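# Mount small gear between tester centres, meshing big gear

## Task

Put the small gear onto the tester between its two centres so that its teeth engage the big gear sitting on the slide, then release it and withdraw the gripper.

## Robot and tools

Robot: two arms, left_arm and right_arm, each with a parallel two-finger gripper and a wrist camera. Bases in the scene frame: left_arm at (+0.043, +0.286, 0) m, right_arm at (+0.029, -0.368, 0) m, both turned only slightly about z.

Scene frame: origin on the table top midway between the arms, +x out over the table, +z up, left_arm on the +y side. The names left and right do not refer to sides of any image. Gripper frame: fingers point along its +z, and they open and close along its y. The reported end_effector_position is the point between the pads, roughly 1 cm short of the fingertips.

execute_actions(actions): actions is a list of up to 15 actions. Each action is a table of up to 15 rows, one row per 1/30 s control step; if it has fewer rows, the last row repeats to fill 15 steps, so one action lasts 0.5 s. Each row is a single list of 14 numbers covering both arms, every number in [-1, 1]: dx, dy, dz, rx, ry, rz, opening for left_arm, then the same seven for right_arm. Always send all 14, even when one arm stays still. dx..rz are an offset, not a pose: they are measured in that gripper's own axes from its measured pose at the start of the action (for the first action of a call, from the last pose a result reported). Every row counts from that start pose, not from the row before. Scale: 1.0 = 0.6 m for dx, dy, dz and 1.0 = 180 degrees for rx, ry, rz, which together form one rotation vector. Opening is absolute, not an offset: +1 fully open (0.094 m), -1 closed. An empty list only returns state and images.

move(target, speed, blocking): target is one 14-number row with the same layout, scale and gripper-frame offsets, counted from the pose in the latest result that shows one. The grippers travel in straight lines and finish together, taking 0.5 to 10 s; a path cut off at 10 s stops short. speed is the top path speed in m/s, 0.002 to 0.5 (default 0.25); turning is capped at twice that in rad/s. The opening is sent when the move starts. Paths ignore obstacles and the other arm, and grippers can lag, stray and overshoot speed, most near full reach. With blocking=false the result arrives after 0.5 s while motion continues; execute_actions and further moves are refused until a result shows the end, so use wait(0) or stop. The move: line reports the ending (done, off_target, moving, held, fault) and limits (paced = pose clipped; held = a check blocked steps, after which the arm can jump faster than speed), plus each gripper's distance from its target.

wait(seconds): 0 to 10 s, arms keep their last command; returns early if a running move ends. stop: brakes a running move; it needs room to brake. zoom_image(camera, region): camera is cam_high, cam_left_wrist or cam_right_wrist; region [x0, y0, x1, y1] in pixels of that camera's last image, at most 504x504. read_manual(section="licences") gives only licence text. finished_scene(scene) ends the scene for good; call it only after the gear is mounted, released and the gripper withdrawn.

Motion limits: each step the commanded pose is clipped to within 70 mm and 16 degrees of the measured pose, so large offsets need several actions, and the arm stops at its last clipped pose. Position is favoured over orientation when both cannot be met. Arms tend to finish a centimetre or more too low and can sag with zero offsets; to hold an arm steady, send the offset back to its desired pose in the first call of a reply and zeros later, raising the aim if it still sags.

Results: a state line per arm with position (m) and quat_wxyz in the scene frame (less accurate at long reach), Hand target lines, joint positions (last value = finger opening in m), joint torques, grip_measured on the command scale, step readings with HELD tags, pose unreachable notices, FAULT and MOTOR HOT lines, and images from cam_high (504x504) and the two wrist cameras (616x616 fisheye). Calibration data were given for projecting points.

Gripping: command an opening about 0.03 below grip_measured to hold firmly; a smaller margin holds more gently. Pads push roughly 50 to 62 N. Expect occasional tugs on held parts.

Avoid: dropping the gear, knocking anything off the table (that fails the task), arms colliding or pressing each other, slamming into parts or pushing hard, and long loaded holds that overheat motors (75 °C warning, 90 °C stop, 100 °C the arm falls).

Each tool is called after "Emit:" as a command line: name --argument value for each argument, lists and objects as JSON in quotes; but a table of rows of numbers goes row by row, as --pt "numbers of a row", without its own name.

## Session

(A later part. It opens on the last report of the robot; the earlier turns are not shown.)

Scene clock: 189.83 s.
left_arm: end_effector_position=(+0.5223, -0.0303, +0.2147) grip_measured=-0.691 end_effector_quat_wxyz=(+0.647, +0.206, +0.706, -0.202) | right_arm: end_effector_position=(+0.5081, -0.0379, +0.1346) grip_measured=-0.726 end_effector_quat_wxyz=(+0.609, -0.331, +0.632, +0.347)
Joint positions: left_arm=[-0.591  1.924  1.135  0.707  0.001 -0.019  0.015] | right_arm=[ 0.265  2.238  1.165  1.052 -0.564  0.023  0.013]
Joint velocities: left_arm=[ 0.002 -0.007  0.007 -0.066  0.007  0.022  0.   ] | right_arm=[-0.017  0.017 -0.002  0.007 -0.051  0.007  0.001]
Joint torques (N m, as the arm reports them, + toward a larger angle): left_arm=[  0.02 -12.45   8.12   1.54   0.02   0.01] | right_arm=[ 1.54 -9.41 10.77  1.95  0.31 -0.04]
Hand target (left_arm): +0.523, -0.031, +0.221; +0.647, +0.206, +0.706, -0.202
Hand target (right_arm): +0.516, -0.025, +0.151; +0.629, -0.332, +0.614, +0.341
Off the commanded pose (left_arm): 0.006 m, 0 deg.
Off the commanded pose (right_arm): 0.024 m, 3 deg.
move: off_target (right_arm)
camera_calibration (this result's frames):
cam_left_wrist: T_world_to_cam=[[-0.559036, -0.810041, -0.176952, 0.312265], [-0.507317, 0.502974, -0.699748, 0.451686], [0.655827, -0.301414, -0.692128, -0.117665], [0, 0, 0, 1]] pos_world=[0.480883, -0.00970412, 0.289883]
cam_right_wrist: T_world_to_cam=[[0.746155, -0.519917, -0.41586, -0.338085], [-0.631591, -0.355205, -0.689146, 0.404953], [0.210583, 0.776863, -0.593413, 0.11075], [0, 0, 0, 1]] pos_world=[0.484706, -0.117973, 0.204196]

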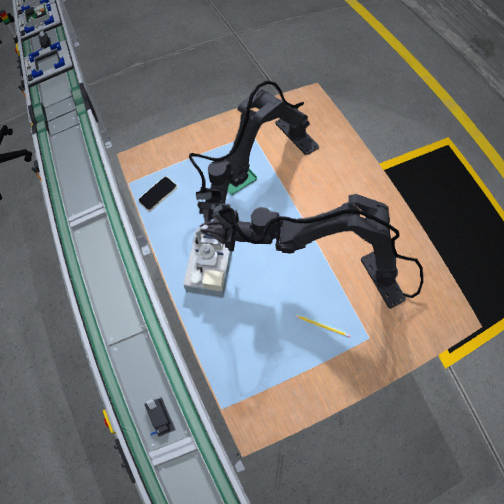

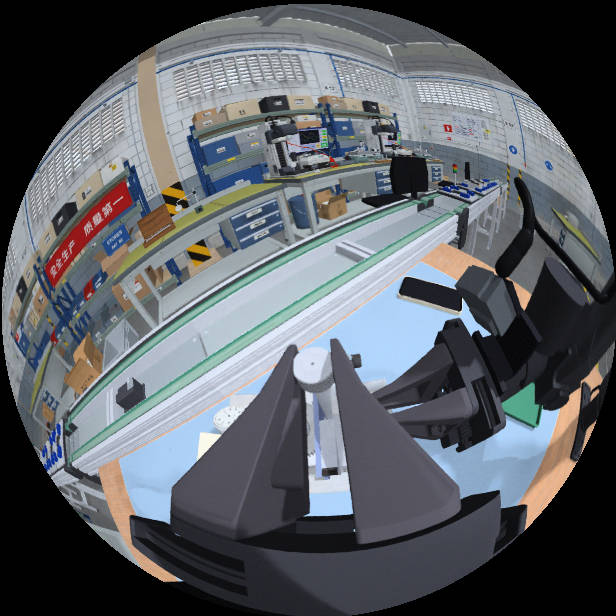

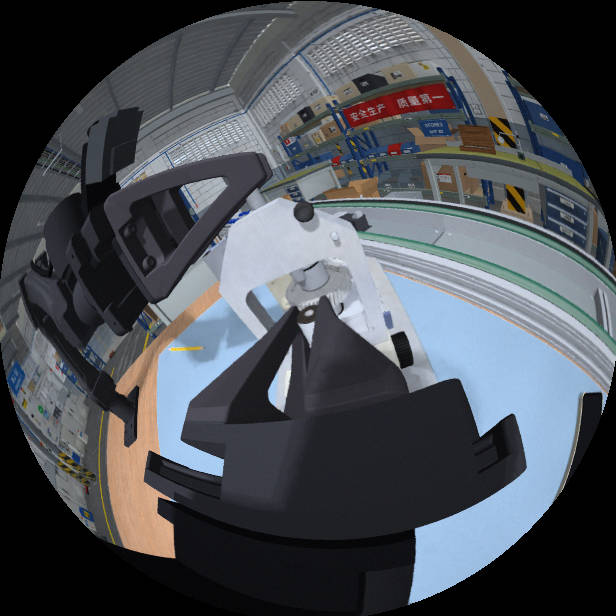

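Blocked, too low. Rise straight.

Emit:
move --target '[-0.01,0,0,0,0,0,-0.75,-0.03,0,-0.003,0,-0.015,-0.008,-0.76]' --speed 0.02

Emit:
zoom_image --camera "cam_right_wrist" --region '[200, 150, 420, 350]'

Scene clock: 197.43 s.
left_arm: end_effector_position=(+0.5223, -0.0303, +0.2147) grip_measured=-0.691 end_effector_quat_wxyz=(+0.647, +0.206, +0.706, -0.202) | right_arm: end_effector_position=(+0.5079, -0.0385, +0.1347) grip_measured=-0.726 end_effector_quat_wxyz=(+0.609, -0.333, +0.631, +0.348)
Joint positions: left_arm=[-0.591  1.924  1.135  0.707  0.001 -0.019  0.015] | right_arm=[ 0.263  2.238  1.165  1.053 -0.57   0.023  0.013]
Joint velocities: left_arm=[-0.012 -0.007  0.002 -0.051 -0.051  0.007 -0.   ] | right_arm=[-0.017 -0.022 -0.002 -0.037 -0.007 -0.022  0.   ]
Joint torques (N m, as the arm reports them, + toward a larger angle): left_arm=[ -0.04 -12.5    8.24   1.57  -0.02  -0.02] | right_arm=[  0.04 -12.33   5.88   2.37   0.05   0.05]
Hand target (left_arm): +0.523, -0.031, +0.221; +0.647, +0.206, +0.706, -0.202
Hand target (right_arm): +0.508, -0.040, +0.152; +0.628, -0.331, +0.613, +0.346
Off the commanded pose (left_arm): 0.006 m, 0 deg.
Off the commanded pose (right_arm): 0.018 m, 3 deg.
move: off_target (right_arm)
camera_calibration (this result's frames):
cam_left_wrist: T_world_to_cam=[[-0.559036, -0.810041, -0.176952, 0.312265], [-0.507317, 0.502974, -0.699748, 0.451686], [0.655827, -0.301414, -0.692128, -0.117665], [0, 0, 0, 1]] pos_world=[0.480883, -0.00970412, 0.289883]
cam_right_wrist: T_world_to_cam=[[0.748448, -0.516661, -0.415798, -0.339303], [-0.6299, -0.35765, -0.68943, 0.40379], [0.207491, 0.777913, -0.593126, 0.112894], [0, 0, 0, 1]] pos_world=[0.484873, -0.118711, 0.204264]

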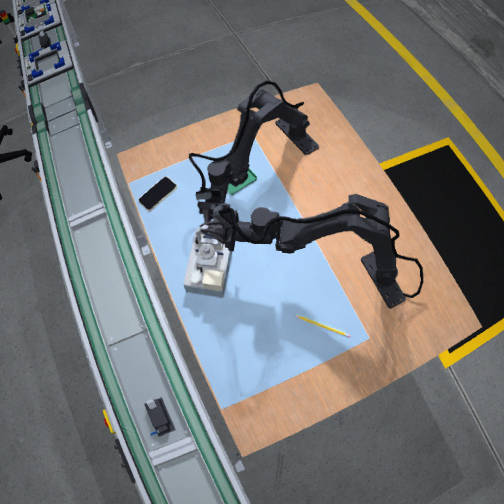

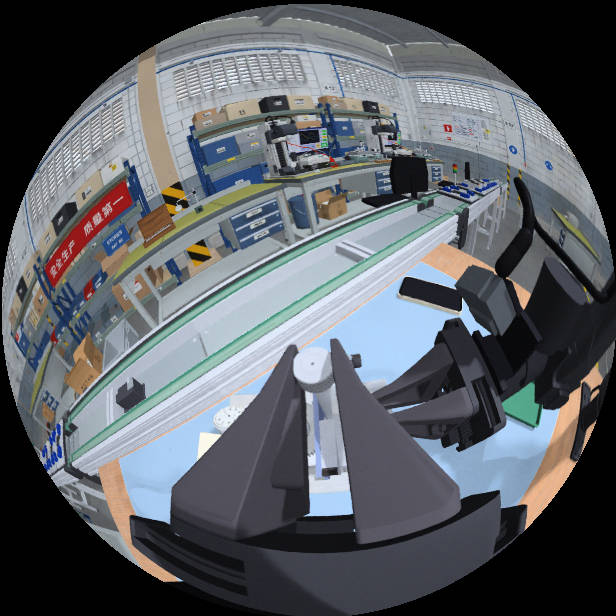

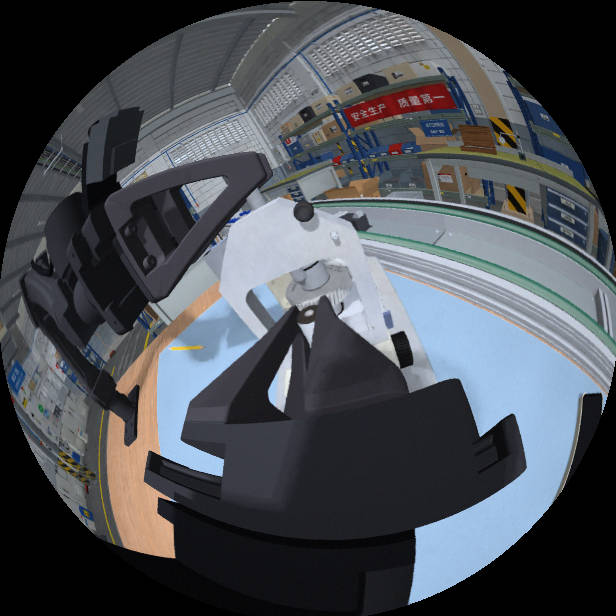

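Region (200, 150, 420, 350) of cam_right_wrist's 616x616 image, scaled by 2.291, with more detail than that image has; it fills the top 458 rows of this view, and the rest is white.

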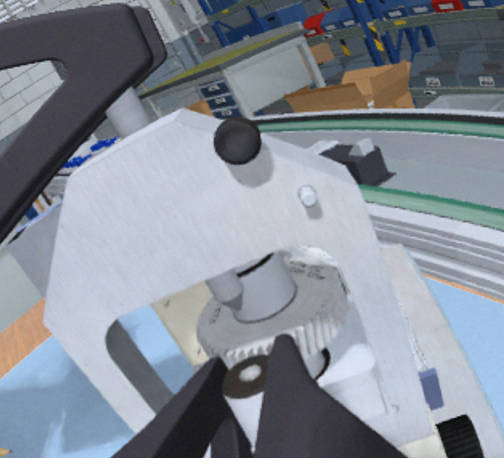

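Stuck or hooked; back off and rise.

Emit:
move --target '[-0.01,0,0,0,0,0,-0.75,-0.03,0,-0.03,0,-0.015,-0.008,-0.76]' --speed 0.03

Emit:
zoom_image --camera "cam_right_wrist" --region '[200, 150, 420, 350]'

Scene clock: 203.43 s.
left_arm: end_effector_position=(+0.5223, -0.0303, +0.2146) grip_measured=-0.691 end_effector_quat_wxyz=(+0.647, +0.206, +0.706, -0.202) | right_arm: end_effector_position=(+0.5018, -0.0481, +0.1409) grip_measured=-0.726 end_effector_quat_wxyz=(+0.619, -0.333, +0.621, +0.347)
Joint positions: left_arm=[-0.591  1.924  1.135  0.707  0.001 -0.019  0.015] | right_arm=[ 0.249  2.214  1.116  1.108 -0.583  0.023  0.013]
Joint velocities: left_arm=[-0.012 -0.002 -0.012 -0.11  -0.037  0.007  0.001] | right_arm=[-0.002  0.002 -0.012  0.022 -0.037 -0.022 -0.001]
Joint torques (N m, as the arm reports them, + toward a larger angle): left_arm=[  0.03 -12.4    8.3    1.54   0.     0.01] | right_arm=[ -0.63 -12.81   4.48   2.12  -0.13   0.09]
Hand target (left_arm): +0.523, -0.031, +0.221; +0.647, +0.206, +0.706, -0.202
Hand target (right_arm): +0.499, -0.053, +0.153; +0.628, -0.332, +0.612, +0.348
Off the commanded pose (left_arm): 0.006 m, 0 deg.
Off the commanded pose (right_arm): 0.014 m, 1 deg.
move: off_target (right_arm)
camera_calibration (this result's frames):
cam_left_wrist: T_world_to_cam=[[-0.559092, -0.810004, -0.176944, 0.312278], [-0.507539, 0.503121, -0.699481, 0.451677], [0.655606, -0.301268, -0.6924, -0.117547], [0, 0, 0, 1]] pos_world=[0.480901, -0.00971564, 0.289806]
cam_right_wrist: T_world_to_cam=[[0.758722, -0.512743, -0.401791, -0.343977], [-0.6115, -0.348027, -0.710594, 0.394974], [0.224518, 0.784839, -0.577598, 0.114886], [0, 0, 0, 1]] pos_world=[0.476716, -0.129077, 0.208818]

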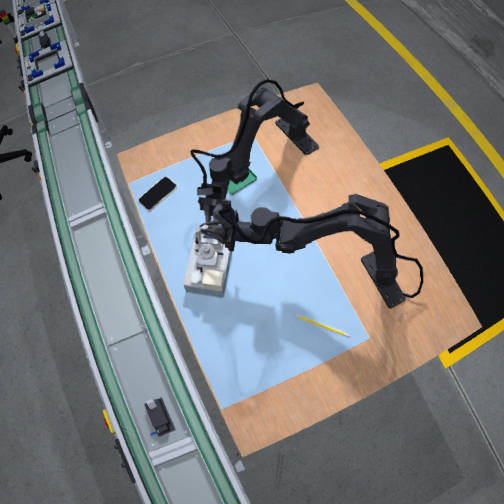

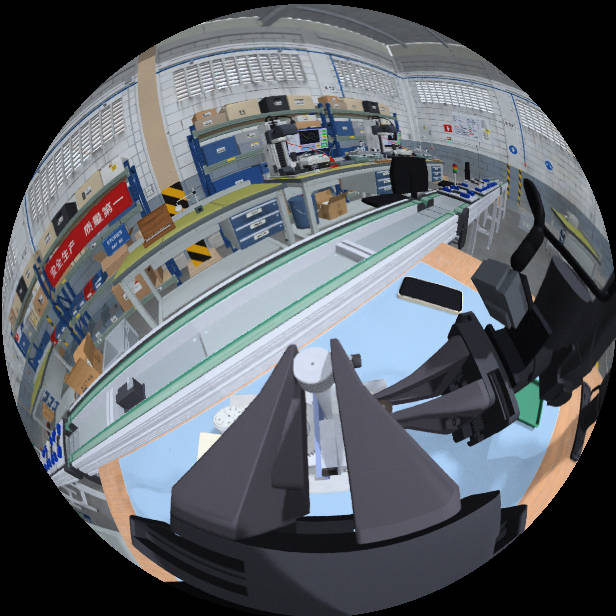

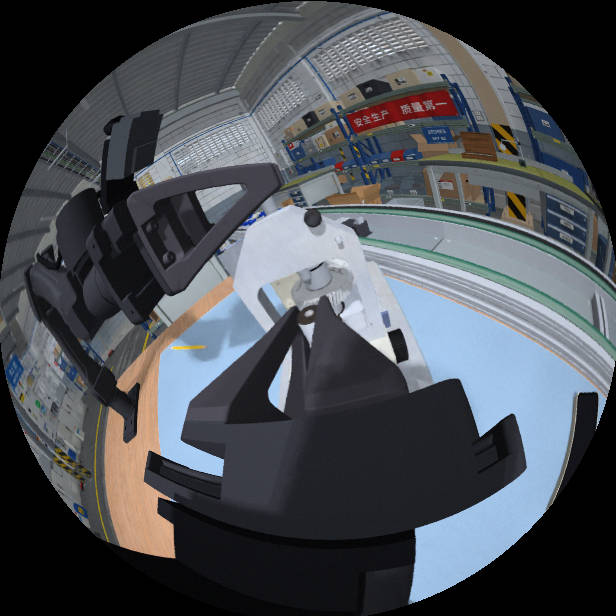

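Region (200, 150, 420, 350) of cam_right_wrist's 616x616 image, scaled by 2.291, with more detail than that image has; it fills the top 458 rows of this view, and the rest is white.

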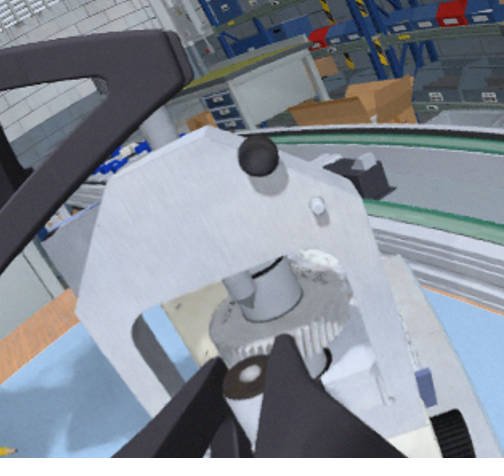

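Emit:
move --target '[-0.01,0,0,0,0,0,-0.75,-0.024,-0.003,0.05,0,-0.008,-0.008,-0.76]' --speed 0.02

Emit:
zoom_image --camera "cam_right_wrist" --region '[200, 150, 420, 350]'

Scene clock: 215.87 s.
left_arm: end_effector_position=(+0.5223, -0.0303, +0.2147) grip_measured=-0.691 end_effector_quat_wxyz=(+0.647, +0.206, +0.706, -0.202) | right_arm: end_effector_position=(+0.5096, -0.0374, +0.1410) grip_measured=-0.726 end_effector_quat_wxyz=(+0.611, -0.336, +0.625, +0.350)
Joint positions: left_arm=[-0.591  1.924  1.135  0.707  0.001 -0.019  0.015] | right_arm=[ 0.26   2.235  1.18   1.046 -0.581  0.023  0.013]
Joint velocities: left_arm=[-0.002  0.002 -0.007  0.051  0.037 -0.081 -0.   ] | right_arm=[-0.012 -0.007 -0.007  0.066 -0.051 -0.037  0.   ]
Joint torques (N m, as the arm reports them, + toward a larger angle): left_arm=[ -0.09 -12.46   8.15   1.53   0.     0.01] | right_arm=[ 1.54 -9.32 10.68  1.98  0.37 -0.08]
Hand target (left_arm): +0.523, -0.031, +0.221; +0.647, +0.206, +0.706, -0.202
Hand target (right_arm): +0.518, -0.025, +0.156; +0.631, -0.336, +0.609, +0.343
Off the commanded pose (left_arm): 0.006 m, 0 deg.
Off the commanded pose (right_arm): 0.022 m, 3 deg.
move: off_target (right_arm)
camera_calibration (this result's frames):
cam_left_wrist: T_world_to_cam=[[-0.559036, -0.810041, -0.176952, 0.312265], [-0.507317, 0.502974, -0.699748, 0.451686], [0.655827, -0.301414, -0.692128, -0.117665], [0, 0, 0, 1]] pos_world=[0.480883, -0.00970412, 0.289883]
cam_right_wrist: T_world_to_cam=[[0.757348, -0.507944, -0.410387, -0.342254], [-0.619355, -0.359584, -0.697925, 0.405361], [0.206938, 0.782747, -0.586928, 0.115058], [0, 0, 0, 1]] pos_world=[0.486457, -0.118146, 0.209986]

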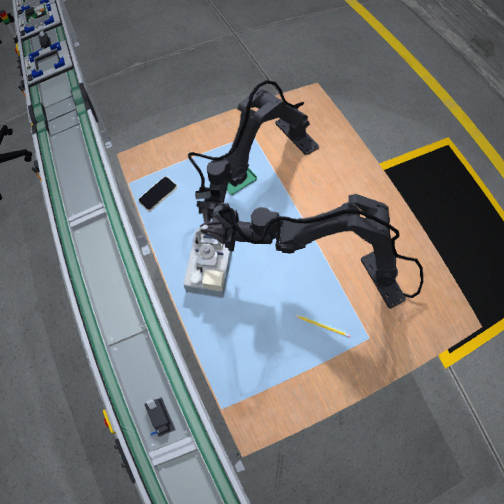

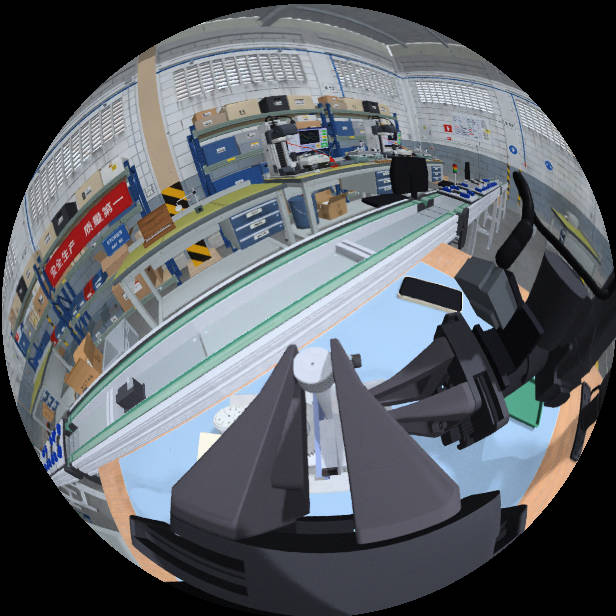

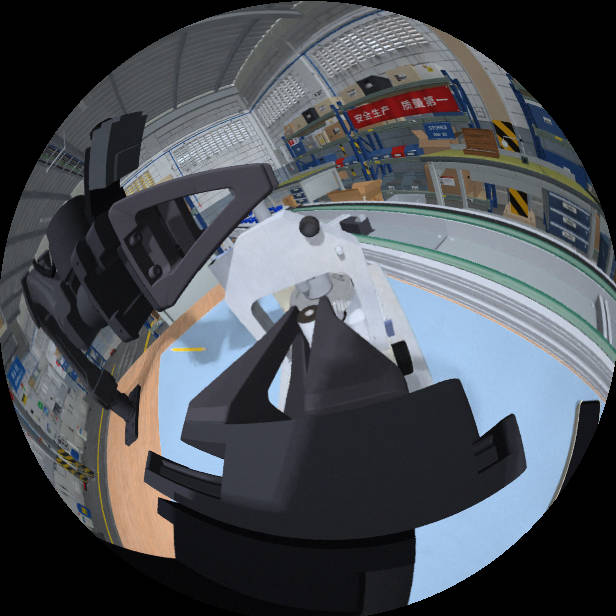

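Region (200, 150, 420, 350) of cam_right_wrist's 616x616 image, scaled by 2.291, with more detail than that image has; it fills the top 458 rows of this view, and the rest is white.

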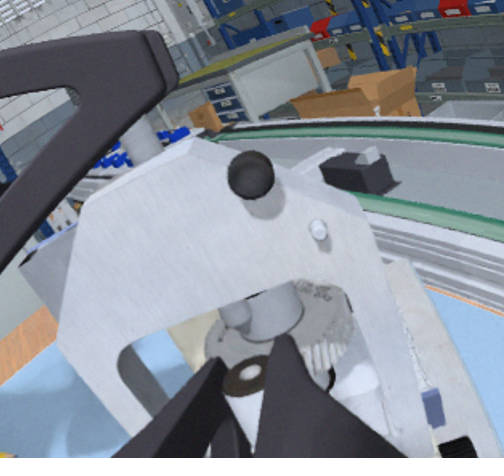

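Emit:
move --target '[0,0,0,0,0,0,0.2,-0.02,0,0,0,0,0,-0.76]'

Emit:
move --target '[0.03,0.04,-0.16,0,0,0,-0.3,-0.02,0,0,0,0,0,-0.76]' --speed 0.1

Emit:
move --target '[0.14,0,0,0,0,0,-0.3,-0.02,0,0,0,0,0,-0.76]' --speed 0.1

Emit:
zoom_image --camera "cam_left_wrist" --region '[200, 130, 460, 370]'

Scene clock: 225.30 s.
left_arm: end_effector_position=(+0.5223, -0.0303, +0.2147) grip_measured=+0.198 end_effector_quat_wxyz=(+0.647, +0.206, +0.706, -0.202) | right_arm: end_effector_position=(+0.5093, -0.0383, +0.1404) grip_measured=-0.726 end_effector_quat_wxyz=(+0.605, -0.336, +0.630, +0.352)
Joint positions: left_arm=[-0.591  1.924  1.135  0.707  0.001 -0.019  0.056] | right_arm=[ 0.258  2.227  1.18   1.024 -0.587  0.023  0.013]
Joint velocities: left_arm=[-0.002 -0.007 -0.002 -0.051  0.007  0.022 -0.001] | right_arm=[-0.002 -0.012  0.002 -0.007 -0.037  0.081  0.001]
Joint torques (N m, as the arm reports them, + toward a larger angle): left_arm=[  0.   -11.44   7.11   1.8    0.     0.  ] | right_arm=[  0.05 -12.82   6.55   1.75   0.04   0.  ]
Hand target (left_arm): +0.522, -0.030, +0.215; +0.647, +0.206, +0.706, -0.202
Hand target (right_arm): +0.510, -0.038, +0.153; +0.611, -0.336, +0.625, +0.350
Off the commanded pose (left_arm): 0.000 m, 0 deg.
Off the commanded pose (right_arm): 0.013 m, 1 deg.
move: off_target (right_arm)
camera_calibration (this result's frames):
cam_left_wrist: T_world_to_cam=[[-0.559036, -0.810041, -0.176952, 0.312265], [-0.507317, 0.502974, -0.699748, 0.451686], [0.655827, -0.301414, -0.692128, -0.117665], [0, 0, 0, 1]] pos_world=[0.480883, -0.00970412, 0.289883]
cam_right_wrist: T_world_to_cam=[[0.75343, -0.508108, -0.417336, -0.339808], [-0.627401, -0.365619, -0.687525, 0.406908], [0.196752, 0.779839, -0.594256, 0.121519], [0, 0, 0, 1]] pos_world=[0.487407, -0.118651, 0.210159]

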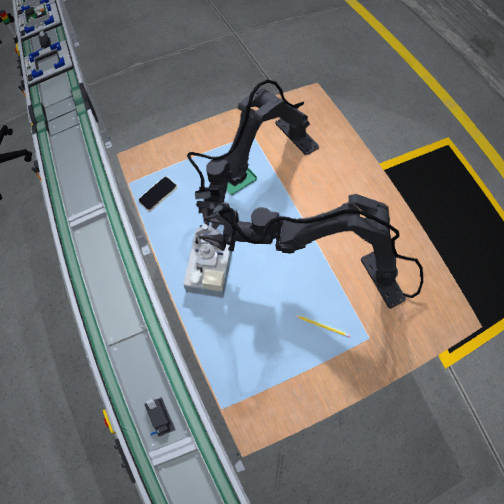

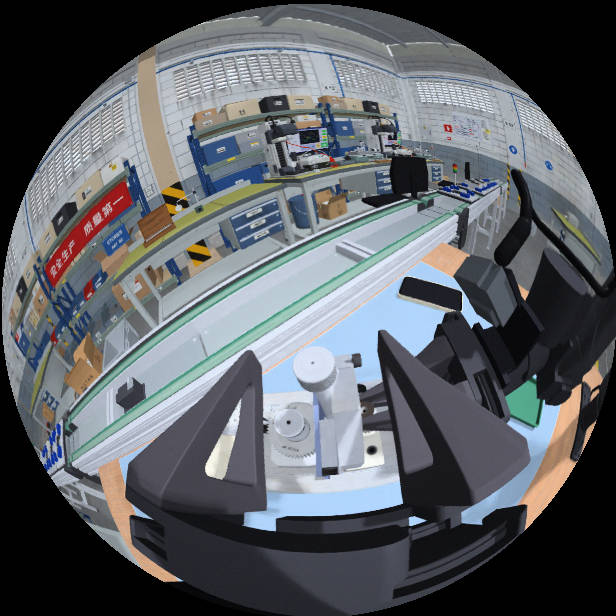

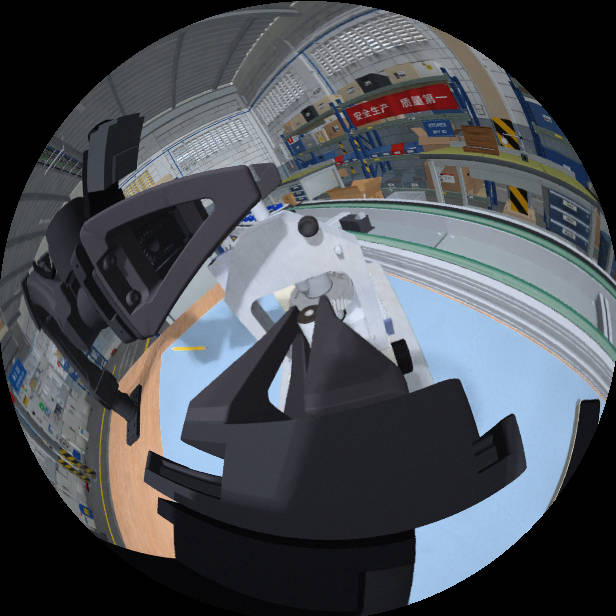

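Scene clock: 226.70 s.
left_arm: end_effector_position=(+0.4578, +0.0397, +0.1972) grip_measured=-0.298 end_effector_quat_wxyz=(+0.640, +0.204, +0.713, -0.202) | right_arm: end_effector_position=(+0.5091, -0.0384, +0.1376) grip_measured=-0.726 end_effector_quat_wxyz=(+0.598, -0.336, +0.637, +0.352)
Joint positions: left_arm=[-0.517  1.648  0.721  0.827  0.074 -0.019  0.033] | right_arm=[ 0.258  2.222  1.18   0.998 -0.587  0.023  0.013]
Joint velocities: left_arm=[ 0.022 -0.007  0.002  0.051  0.081  0.051  0.   ] | right_arm=[ 0.012  0.017  0.007  0.066 -0.007  0.022 -0.002]
Joint torques (N m, as the arm reports them, + toward a larger angle): left_arm=[  0.57 -10.21   5.42   1.88   0.05   0.07] | right_arm=[  0.02 -12.96   6.74   1.79   0.     0.02]
Hand target (left_arm): +0.455, +0.044, +0.203; +0.647, +0.205, +0.706, -0.202
Hand target (right_arm): +0.510, -0.038, +0.152; +0.606, -0.336, +0.630, +0.352
Off the commanded pose (left_arm): 0.008 m, 1 deg.
Off the commanded pose (right_arm): 0.015 m, 1 deg.
move: off_target (right_arm)
camera_calibration (this result's frames):
cam_left_wrist: T_world_to_cam=[[-0.560859, -0.810379, -0.169481, 0.329194], [-0.52144, 0.504768, -0.687975, 0.375591], [0.643069, -0.297483, -0.705668, -0.0579867], [0, 0, 0, 1]] pos_world=[0.417769, 0.0599357, 0.27327]
cam_right_wrist: T_world_to_cam=[[0.745522, -0.511728, -0.427003, -0.335637], [-0.640139, -0.371449, -0.672494, 0.408936], [0.185524, 0.7747, -0.6045, 0.126907], [0, 0, 0, 1]] pos_world=[0.488456, -0.118171, 0.208405]

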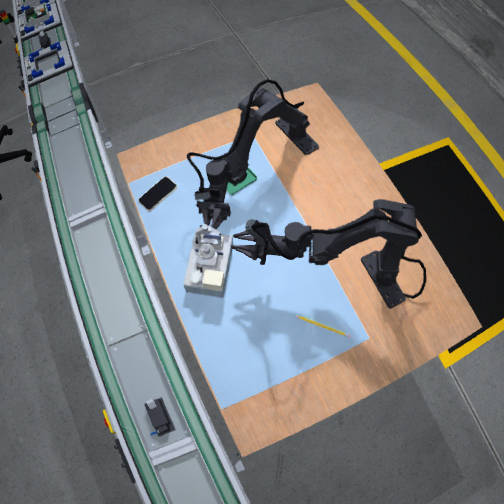

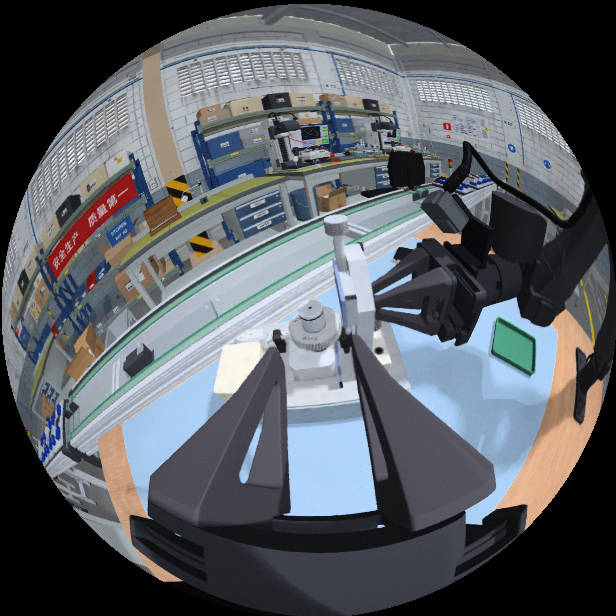

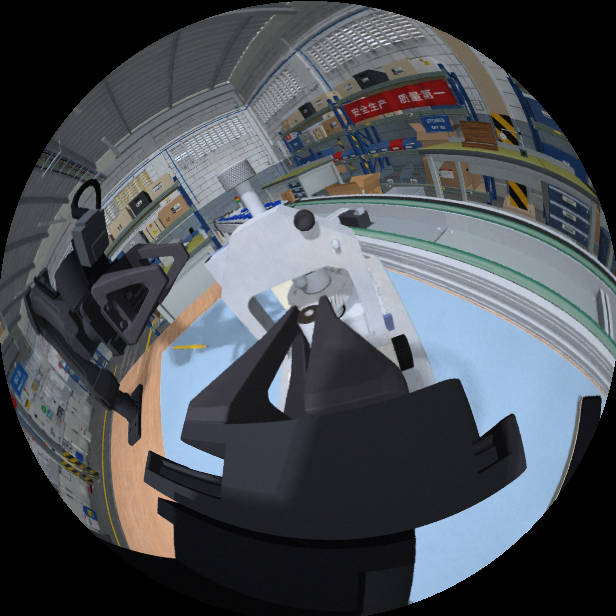

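Scene clock: 228.20 s.
left_arm: end_effector_position=(+0.4536, +0.0420, +0.1187) grip_measured=-0.298 end_effector_quat_wxyz=(+0.642, +0.204, +0.711, -0.202) | right_arm: end_effector_position=(+0.5088, -0.0385, +0.1323) grip_measured=-0.726 end_effector_quat_wxyz=(+0.589, -0.335, +0.645, +0.353)
Joint positions: left_arm=[-0.517  1.933  0.604  1.235  0.074 -0.019  0.033] | right_arm=[ 0.258  2.222  1.18   0.974 -0.587  0.023  0.013]
Joint velocities: left_arm=[-0.012  0.012 -0.002  0.081  0.022 -0.037 -0.001] | right_arm=[-0.007 -0.017 -0.007 -0.051  0.007  0.066 -0.001]
Joint torques (N m, as the arm reports them, + toward a larger angle): left_arm=[-0.1  -8.77  3.75  1.93  0.    0.02] | right_arm=[ -0.01 -13.34   6.78   1.78  -0.05   0.05]
Hand target (left_arm): +0.451, +0.043, +0.115; +0.640, +0.204, +0.713, -0.202
Hand target (right_arm): +0.510, -0.038, +0.149; +0.598, -0.335, +0.637, +0.352
Off the commanded pose (left_arm): 0.006 m, 0 deg.
Off the commanded pose (right_arm): 0.017 m, 1 deg.
move: off_target (right_arm)
camera_calibration (this result's frames):
cam_left_wrist: T_world_to_cam=[[-0.560012, -0.810853, -0.170013, 0.315127], [-0.517996, 0.502839, -0.691978, 0.317154], [0.646582, -0.29945, -0.701614, -0.112032], [0, 0, 0, 1]] pos_world=[0.413197, 0.0624966, 0.194436]
cam_right_wrist: T_world_to_cam=[[0.735918, -0.516124, -0.438226, -0.33157], [-0.654867, -0.378189, -0.65431, 0.409954], [0.171973, 0.768498, -0.616308, 0.132052], [0, 0, 0, 1]] pos_world=[0.489764, -0.117572, 0.204319]

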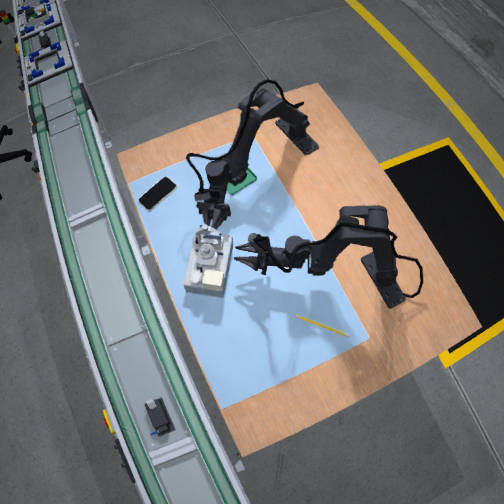

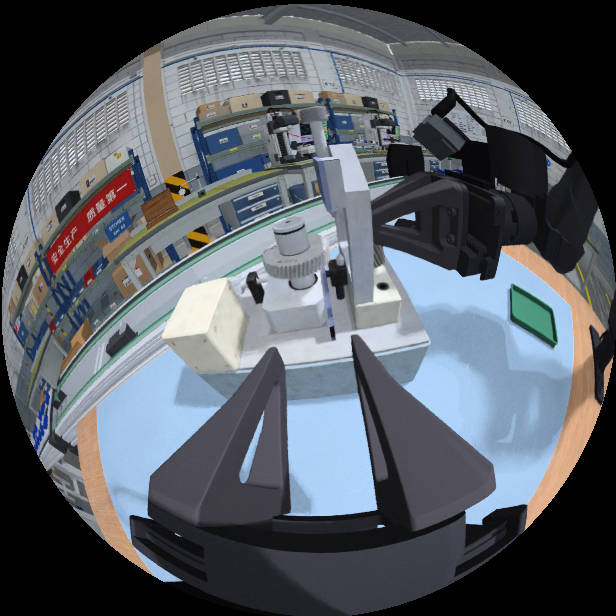

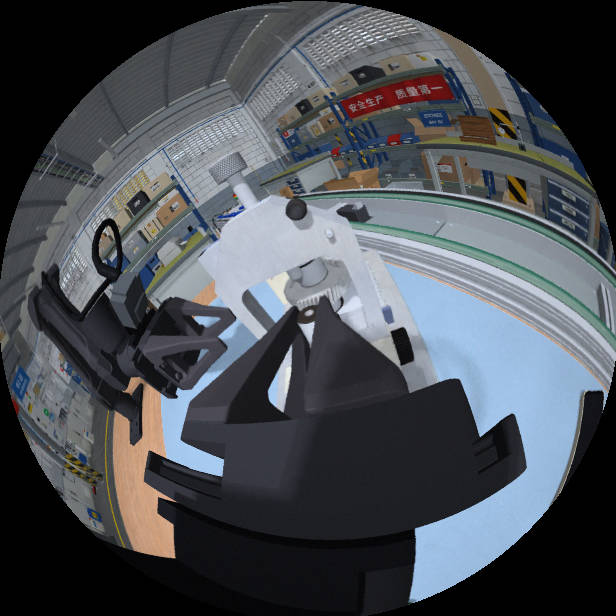

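Region (200, 130, 460, 370) of cam_left_wrist's 616x616 image, scaled by 1.938, with more detail than that image has; it fills the top 465 rows of this view, and the rest is white.

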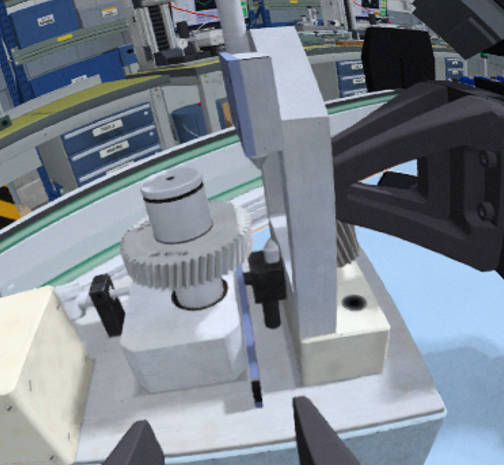

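Emit:
move --target '[0,0,0,0,0,0,-0.3,-0.045,0,-0.03,0,-0.035,-0.022,-0.76]' --speed 0.03

Emit:
move --target '[0,0,0,0,0,0,-0.3,-0.022,-0.003,0.06,0,-0.01,0,-0.76]' --speed 0.02

Emit:
zoom_image --camera "cam_left_wrist" --region '[200, 130, 460, 370]'

Emit:
zoom_image --camera "cam_right_wrist" --region '[200, 150, 420, 350]'

Scene clock: 240.43 s.
left_arm: end_effector_position=(+0.4537, +0.0420, +0.1190) grip_measured=-0.298 end_effector_quat_wxyz=(+0.643, +0.204, +0.710, -0.203) | right_arm: end_effector_position=(+0.5041, -0.0469, +0.1466) grip_measured=-0.726 end_effector_quat_wxyz=(+0.626, -0.338, +0.610, +0.350)
Joint positions: left_arm=[-0.517  1.933  0.604  1.237  0.074 -0.019  0.033] | right_arm=[ 0.245  2.222  1.135  1.12  -0.598  0.023  0.013]
Joint velocities: left_arm=[-0.012 -0.007 -0.007 -0.037 -0.095 -0.081 -0.001] | right_arm=[ 0.002 -0.017  0.007  0.037  0.051 -0.007 -0.001]
Joint torques (N m, as the arm reports them, + toward a larger angle): left_arm=[ 0.   -9.26  4.93  1.79 -0.02  0.02] | right_arm=[ -0.69 -12.98   4.64   2.14  -0.07   0.05]
Hand target (left_arm): +0.454, +0.042, +0.119; +0.642, +0.204, +0.711, -0.202
Hand target (right_arm): +0.502, -0.053, +0.160; +0.636, -0.337, +0.600, +0.349
Off the commanded pose (left_arm): 0.000 m, 0 deg.
Off the commanded pose (right_arm): 0.015 m, 2 deg.
move: off_target (right_arm)
camera_calibration (this result's frames):
cam_left_wrist: T_world_to_cam=[[-0.559785, -0.81098, -0.170153, 0.315114], [-0.517074, 0.502322, -0.693042, 0.31717], [0.647515, -0.299973, -0.700529, -0.112323], [0, 0, 0, 1]] pos_world=[0.413127, 0.0625357, 0.194744]
cam_right_wrist: T_world_to_cam=[[0.773124, -0.500292, -0.389855, -0.35128], [-0.591889, -0.348217, -0.72692, 0.39341], [0.227918, 0.79275, -0.565332, 0.113626], [0, 0, 0, 1]] pos_world=[0.47854, -0.128828, 0.213266]

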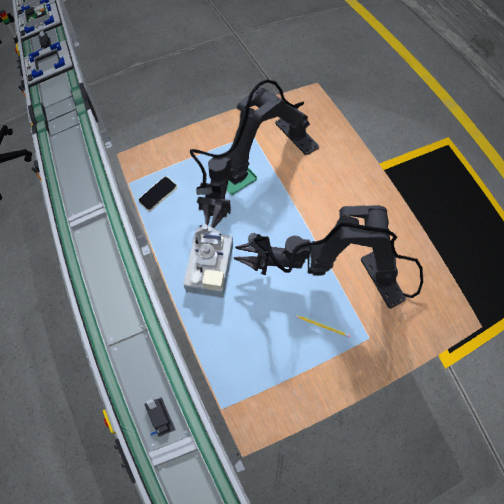

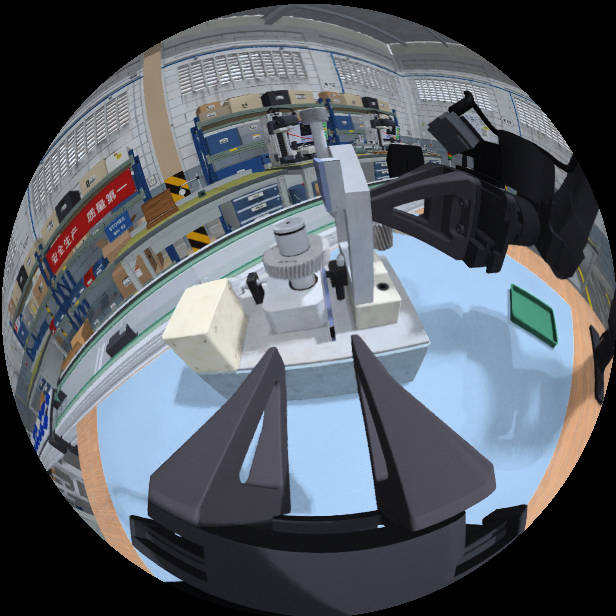

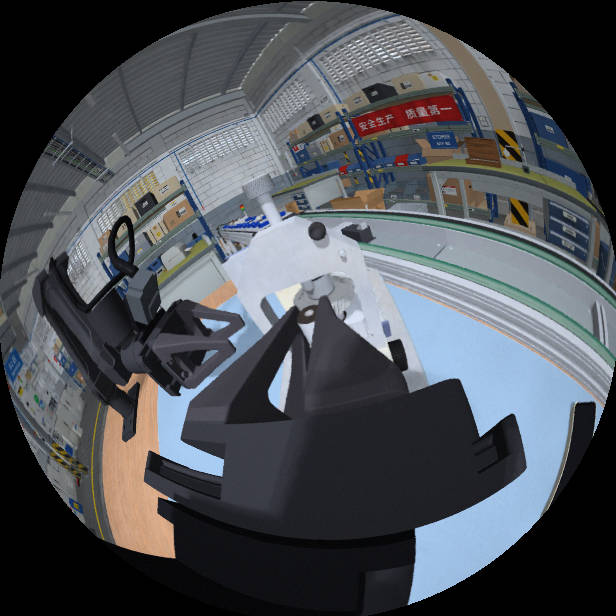

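Scene clock: 242.57 s.
left_arm: end_effector_position=(+0.4537, +0.0420, +0.1190) grip_measured=-0.298 end_effector_quat_wxyz=(+0.643, +0.204, +0.710, -0.203) | right_arm: end_effector_position=(+0.5171, -0.0288, +0.1479) grip_measured=-0.726 end_effector_quat_wxyz=(+0.624, -0.336, +0.610, +0.354)
Joint positions: left_arm=[-0.517  1.933  0.604  1.237  0.074 -0.019  0.033] | right_arm=[ 0.27   2.272  1.236  1.071 -0.576  0.032  0.013]
Joint velocities: left_arm=[-0.002 -0.007  0.012 -0.037 -0.007 -0.022  0.   ] | right_arm=[ 0.022 -0.007  0.002 -0.051  0.037  0.007 -0.002]
Joint torques (N m, as the arm reports them, + toward a larger angle): left_arm=[-0.04 -9.15  4.77  1.78  0.02  0.01] | right_arm=[  1.09 -10.21  10.15   1.79   0.24   0.09]
Hand target (left_arm): +0.454, +0.042, +0.119; +0.643, +0.204, +0.710, -0.203
Hand target (right_arm): +0.523, -0.019, +0.161; +0.635, -0.332, +0.601, +0.354
Off the commanded pose (left_arm): 0.000 m, 0 deg.
Off the commanded pose (right_arm): 0.019 m, 2 deg.
move: off_target (right_arm)
camera_calibration (this result's frames):
cam_left_wrist: T_world_to_cam=[[-0.559785, -0.81098, -0.170153, 0.315114], [-0.517074, 0.502322, -0.693042, 0.31717], [0.647515, -0.299973, -0.700529, -0.112323], [0, 0, 0, 1]] pos_world=[0.413127, 0.0625357, 0.194744]
cam_right_wrist: T_world_to_cam=[[0.77255, -0.495125, -0.397514, -0.350198], [-0.594847, -0.345394, -0.725851, 0.409732], [0.222088, 0.797216, -0.561358, 0.0996074], [0, 0, 0, 1]] pos_world=[0.492152, -0.111282, 0.214111]

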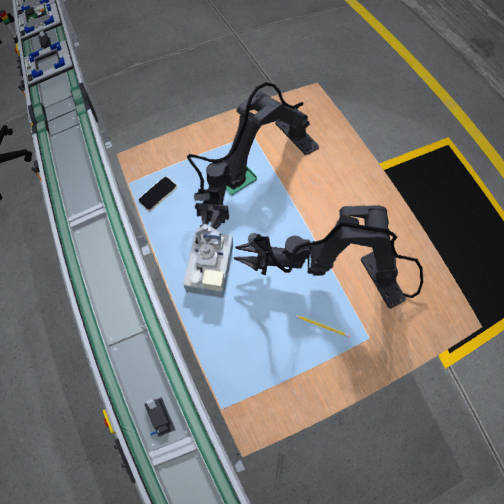

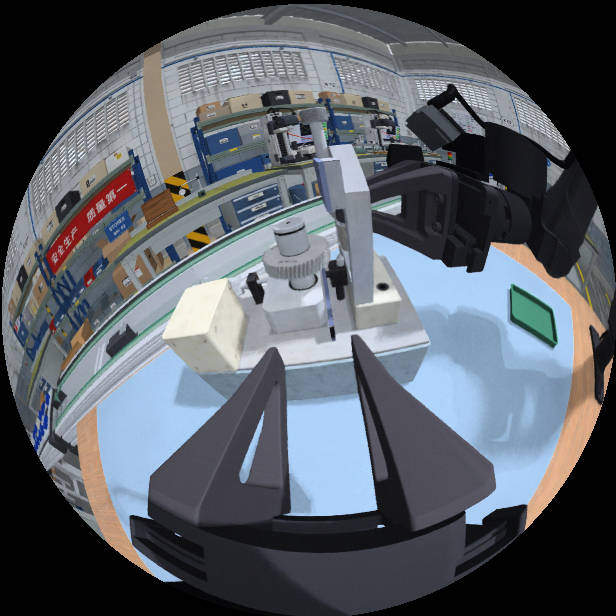

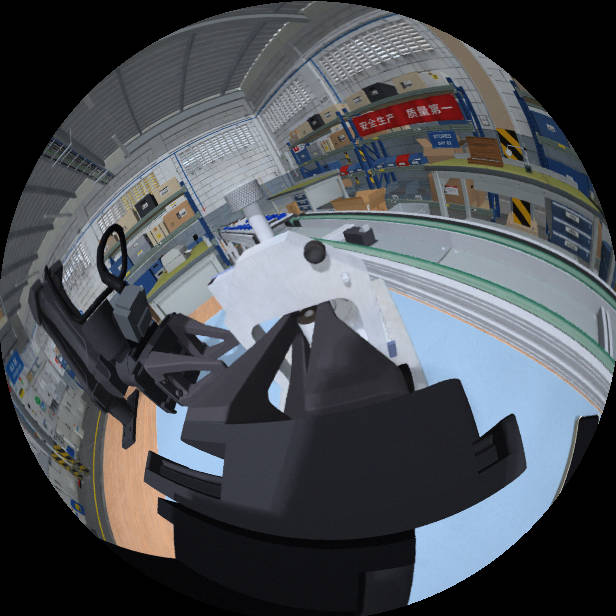

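Region (200, 130, 460, 370) of cam_left_wrist's 616x616 image, scaled by 1.938, with more detail than that image has; it fills the top 465 rows of this view, and the rest is white.

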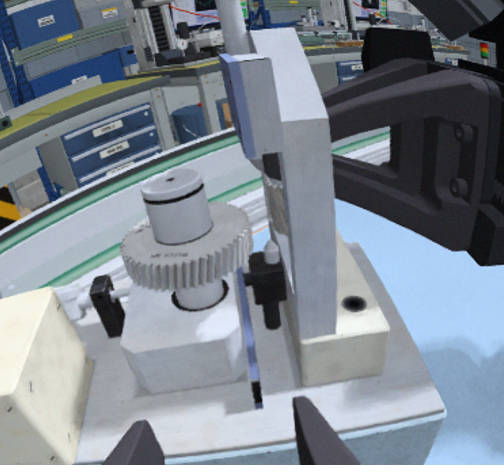

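Region (200, 150, 420, 350) of cam_right_wrist's 616x616 image, scaled by 2.291, with more detail than that image has; it fills the top 458 rows of this view, and the rest is white.

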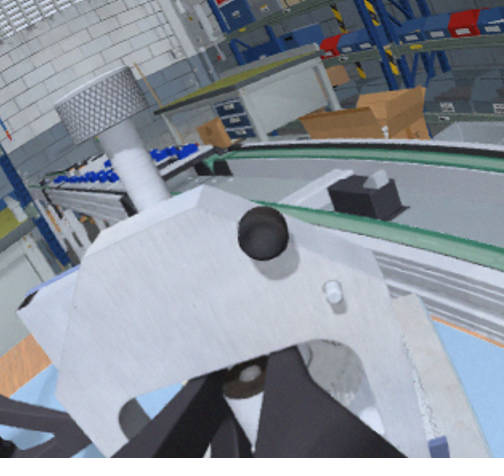

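Emit:
move --target '[0,0,0,0,0,0,-0.3,-0.008,0,0.03,0,-0.006,0,-0.76]' --speed 0.01

Emit:
zoom_image --camera "cam_left_wrist" --region '[250, 100, 420, 300]'

Scene clock: 254.53 s.
left_arm: end_effector_position=(+0.4537, +0.0420, +0.1190) grip_measured=-0.298 end_effector_quat_wxyz=(+0.643, +0.204, +0.710, -0.203) | right_arm: end_effector_position=(+0.5174, -0.0283, +0.1455) grip_measured=-0.726 end_effector_quat_wxyz=(+0.624, -0.338, +0.607, +0.358)
Joint positions: left_arm=[-0.517  1.933  0.604  1.237  0.074 -0.019  0.033] | right_arm=[ 0.267  2.286  1.244  1.084 -0.591  0.035  0.013]
Joint velocities: left_arm=[ 0.002 -0.007  0.012  0.022  0.007 -0.037  0.001] | right_arm=[-0.012  0.002 -0.012 -0.051 -0.022 -0.007 -0.   ]
Joint torques (N m, as the arm reports them, + toward a larger angle): left_arm=[-0.03 -9.13  4.74  1.78 -0.01  0.04] | right_arm=[ 1.59 -9.63 10.73  1.59  0.44  0.07]
Hand target (left_arm): +0.454, +0.042, +0.119; +0.643, +0.204, +0.710, -0.203
Hand target (right_arm): +0.525, -0.015, +0.154; +0.630, -0.332, +0.604, +0.357
Off the commanded pose (left_arm): 0.000 m, 0 deg.
Off the commanded pose (right_arm): 0.019 m, 1 deg.
move: off_target (right_arm)
camera_calibration (this result's frames):
cam_left_wrist: T_world_to_cam=[[-0.559785, -0.81098, -0.170153, 0.315114], [-0.517074, 0.502322, -0.693042, 0.31717], [0.647515, -0.299973, -0.700529, -0.112323], [0, 0, 0, 1]] pos_world=[0.413127, 0.0625357, 0.194744]
cam_right_wrist: T_world_to_cam=[[0.779142, -0.484918, -0.397231, -0.35434], [-0.588917, -0.349169, -0.728874, 0.405627], [0.214744, 0.801832, -0.557629, 0.10116], [0, 0, 0, 1]] pos_world=[0.493239, -0.111306, 0.211306]

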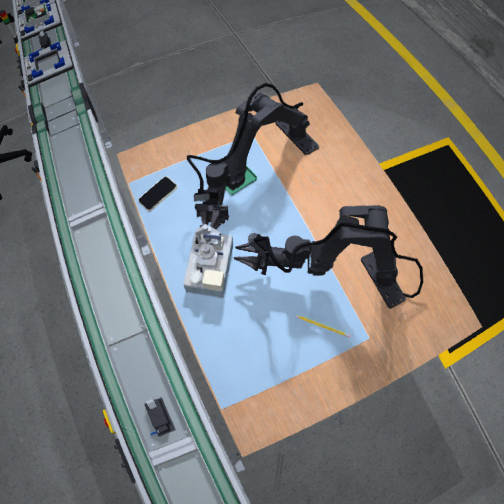

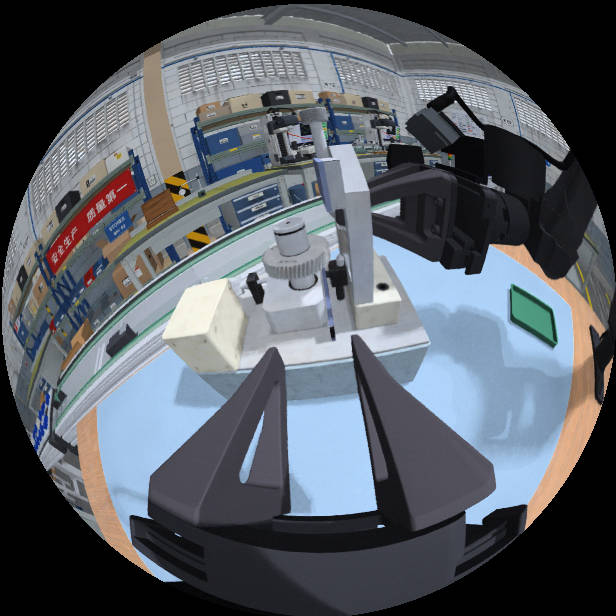

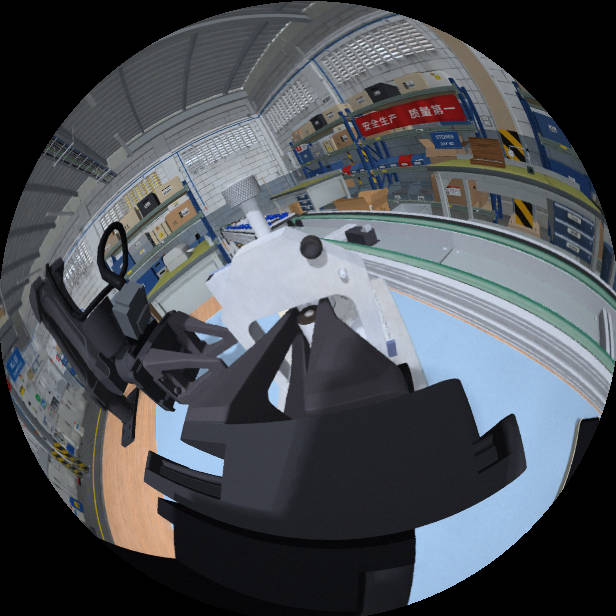

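Region (250, 100, 420, 300) of cam_left_wrist's 616x616 image, scaled by 2.520, with more detail than that image has; it fills the left 428 columns of this view, and the rest is white.

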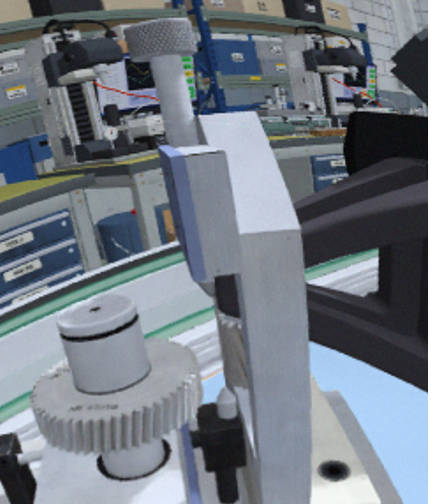

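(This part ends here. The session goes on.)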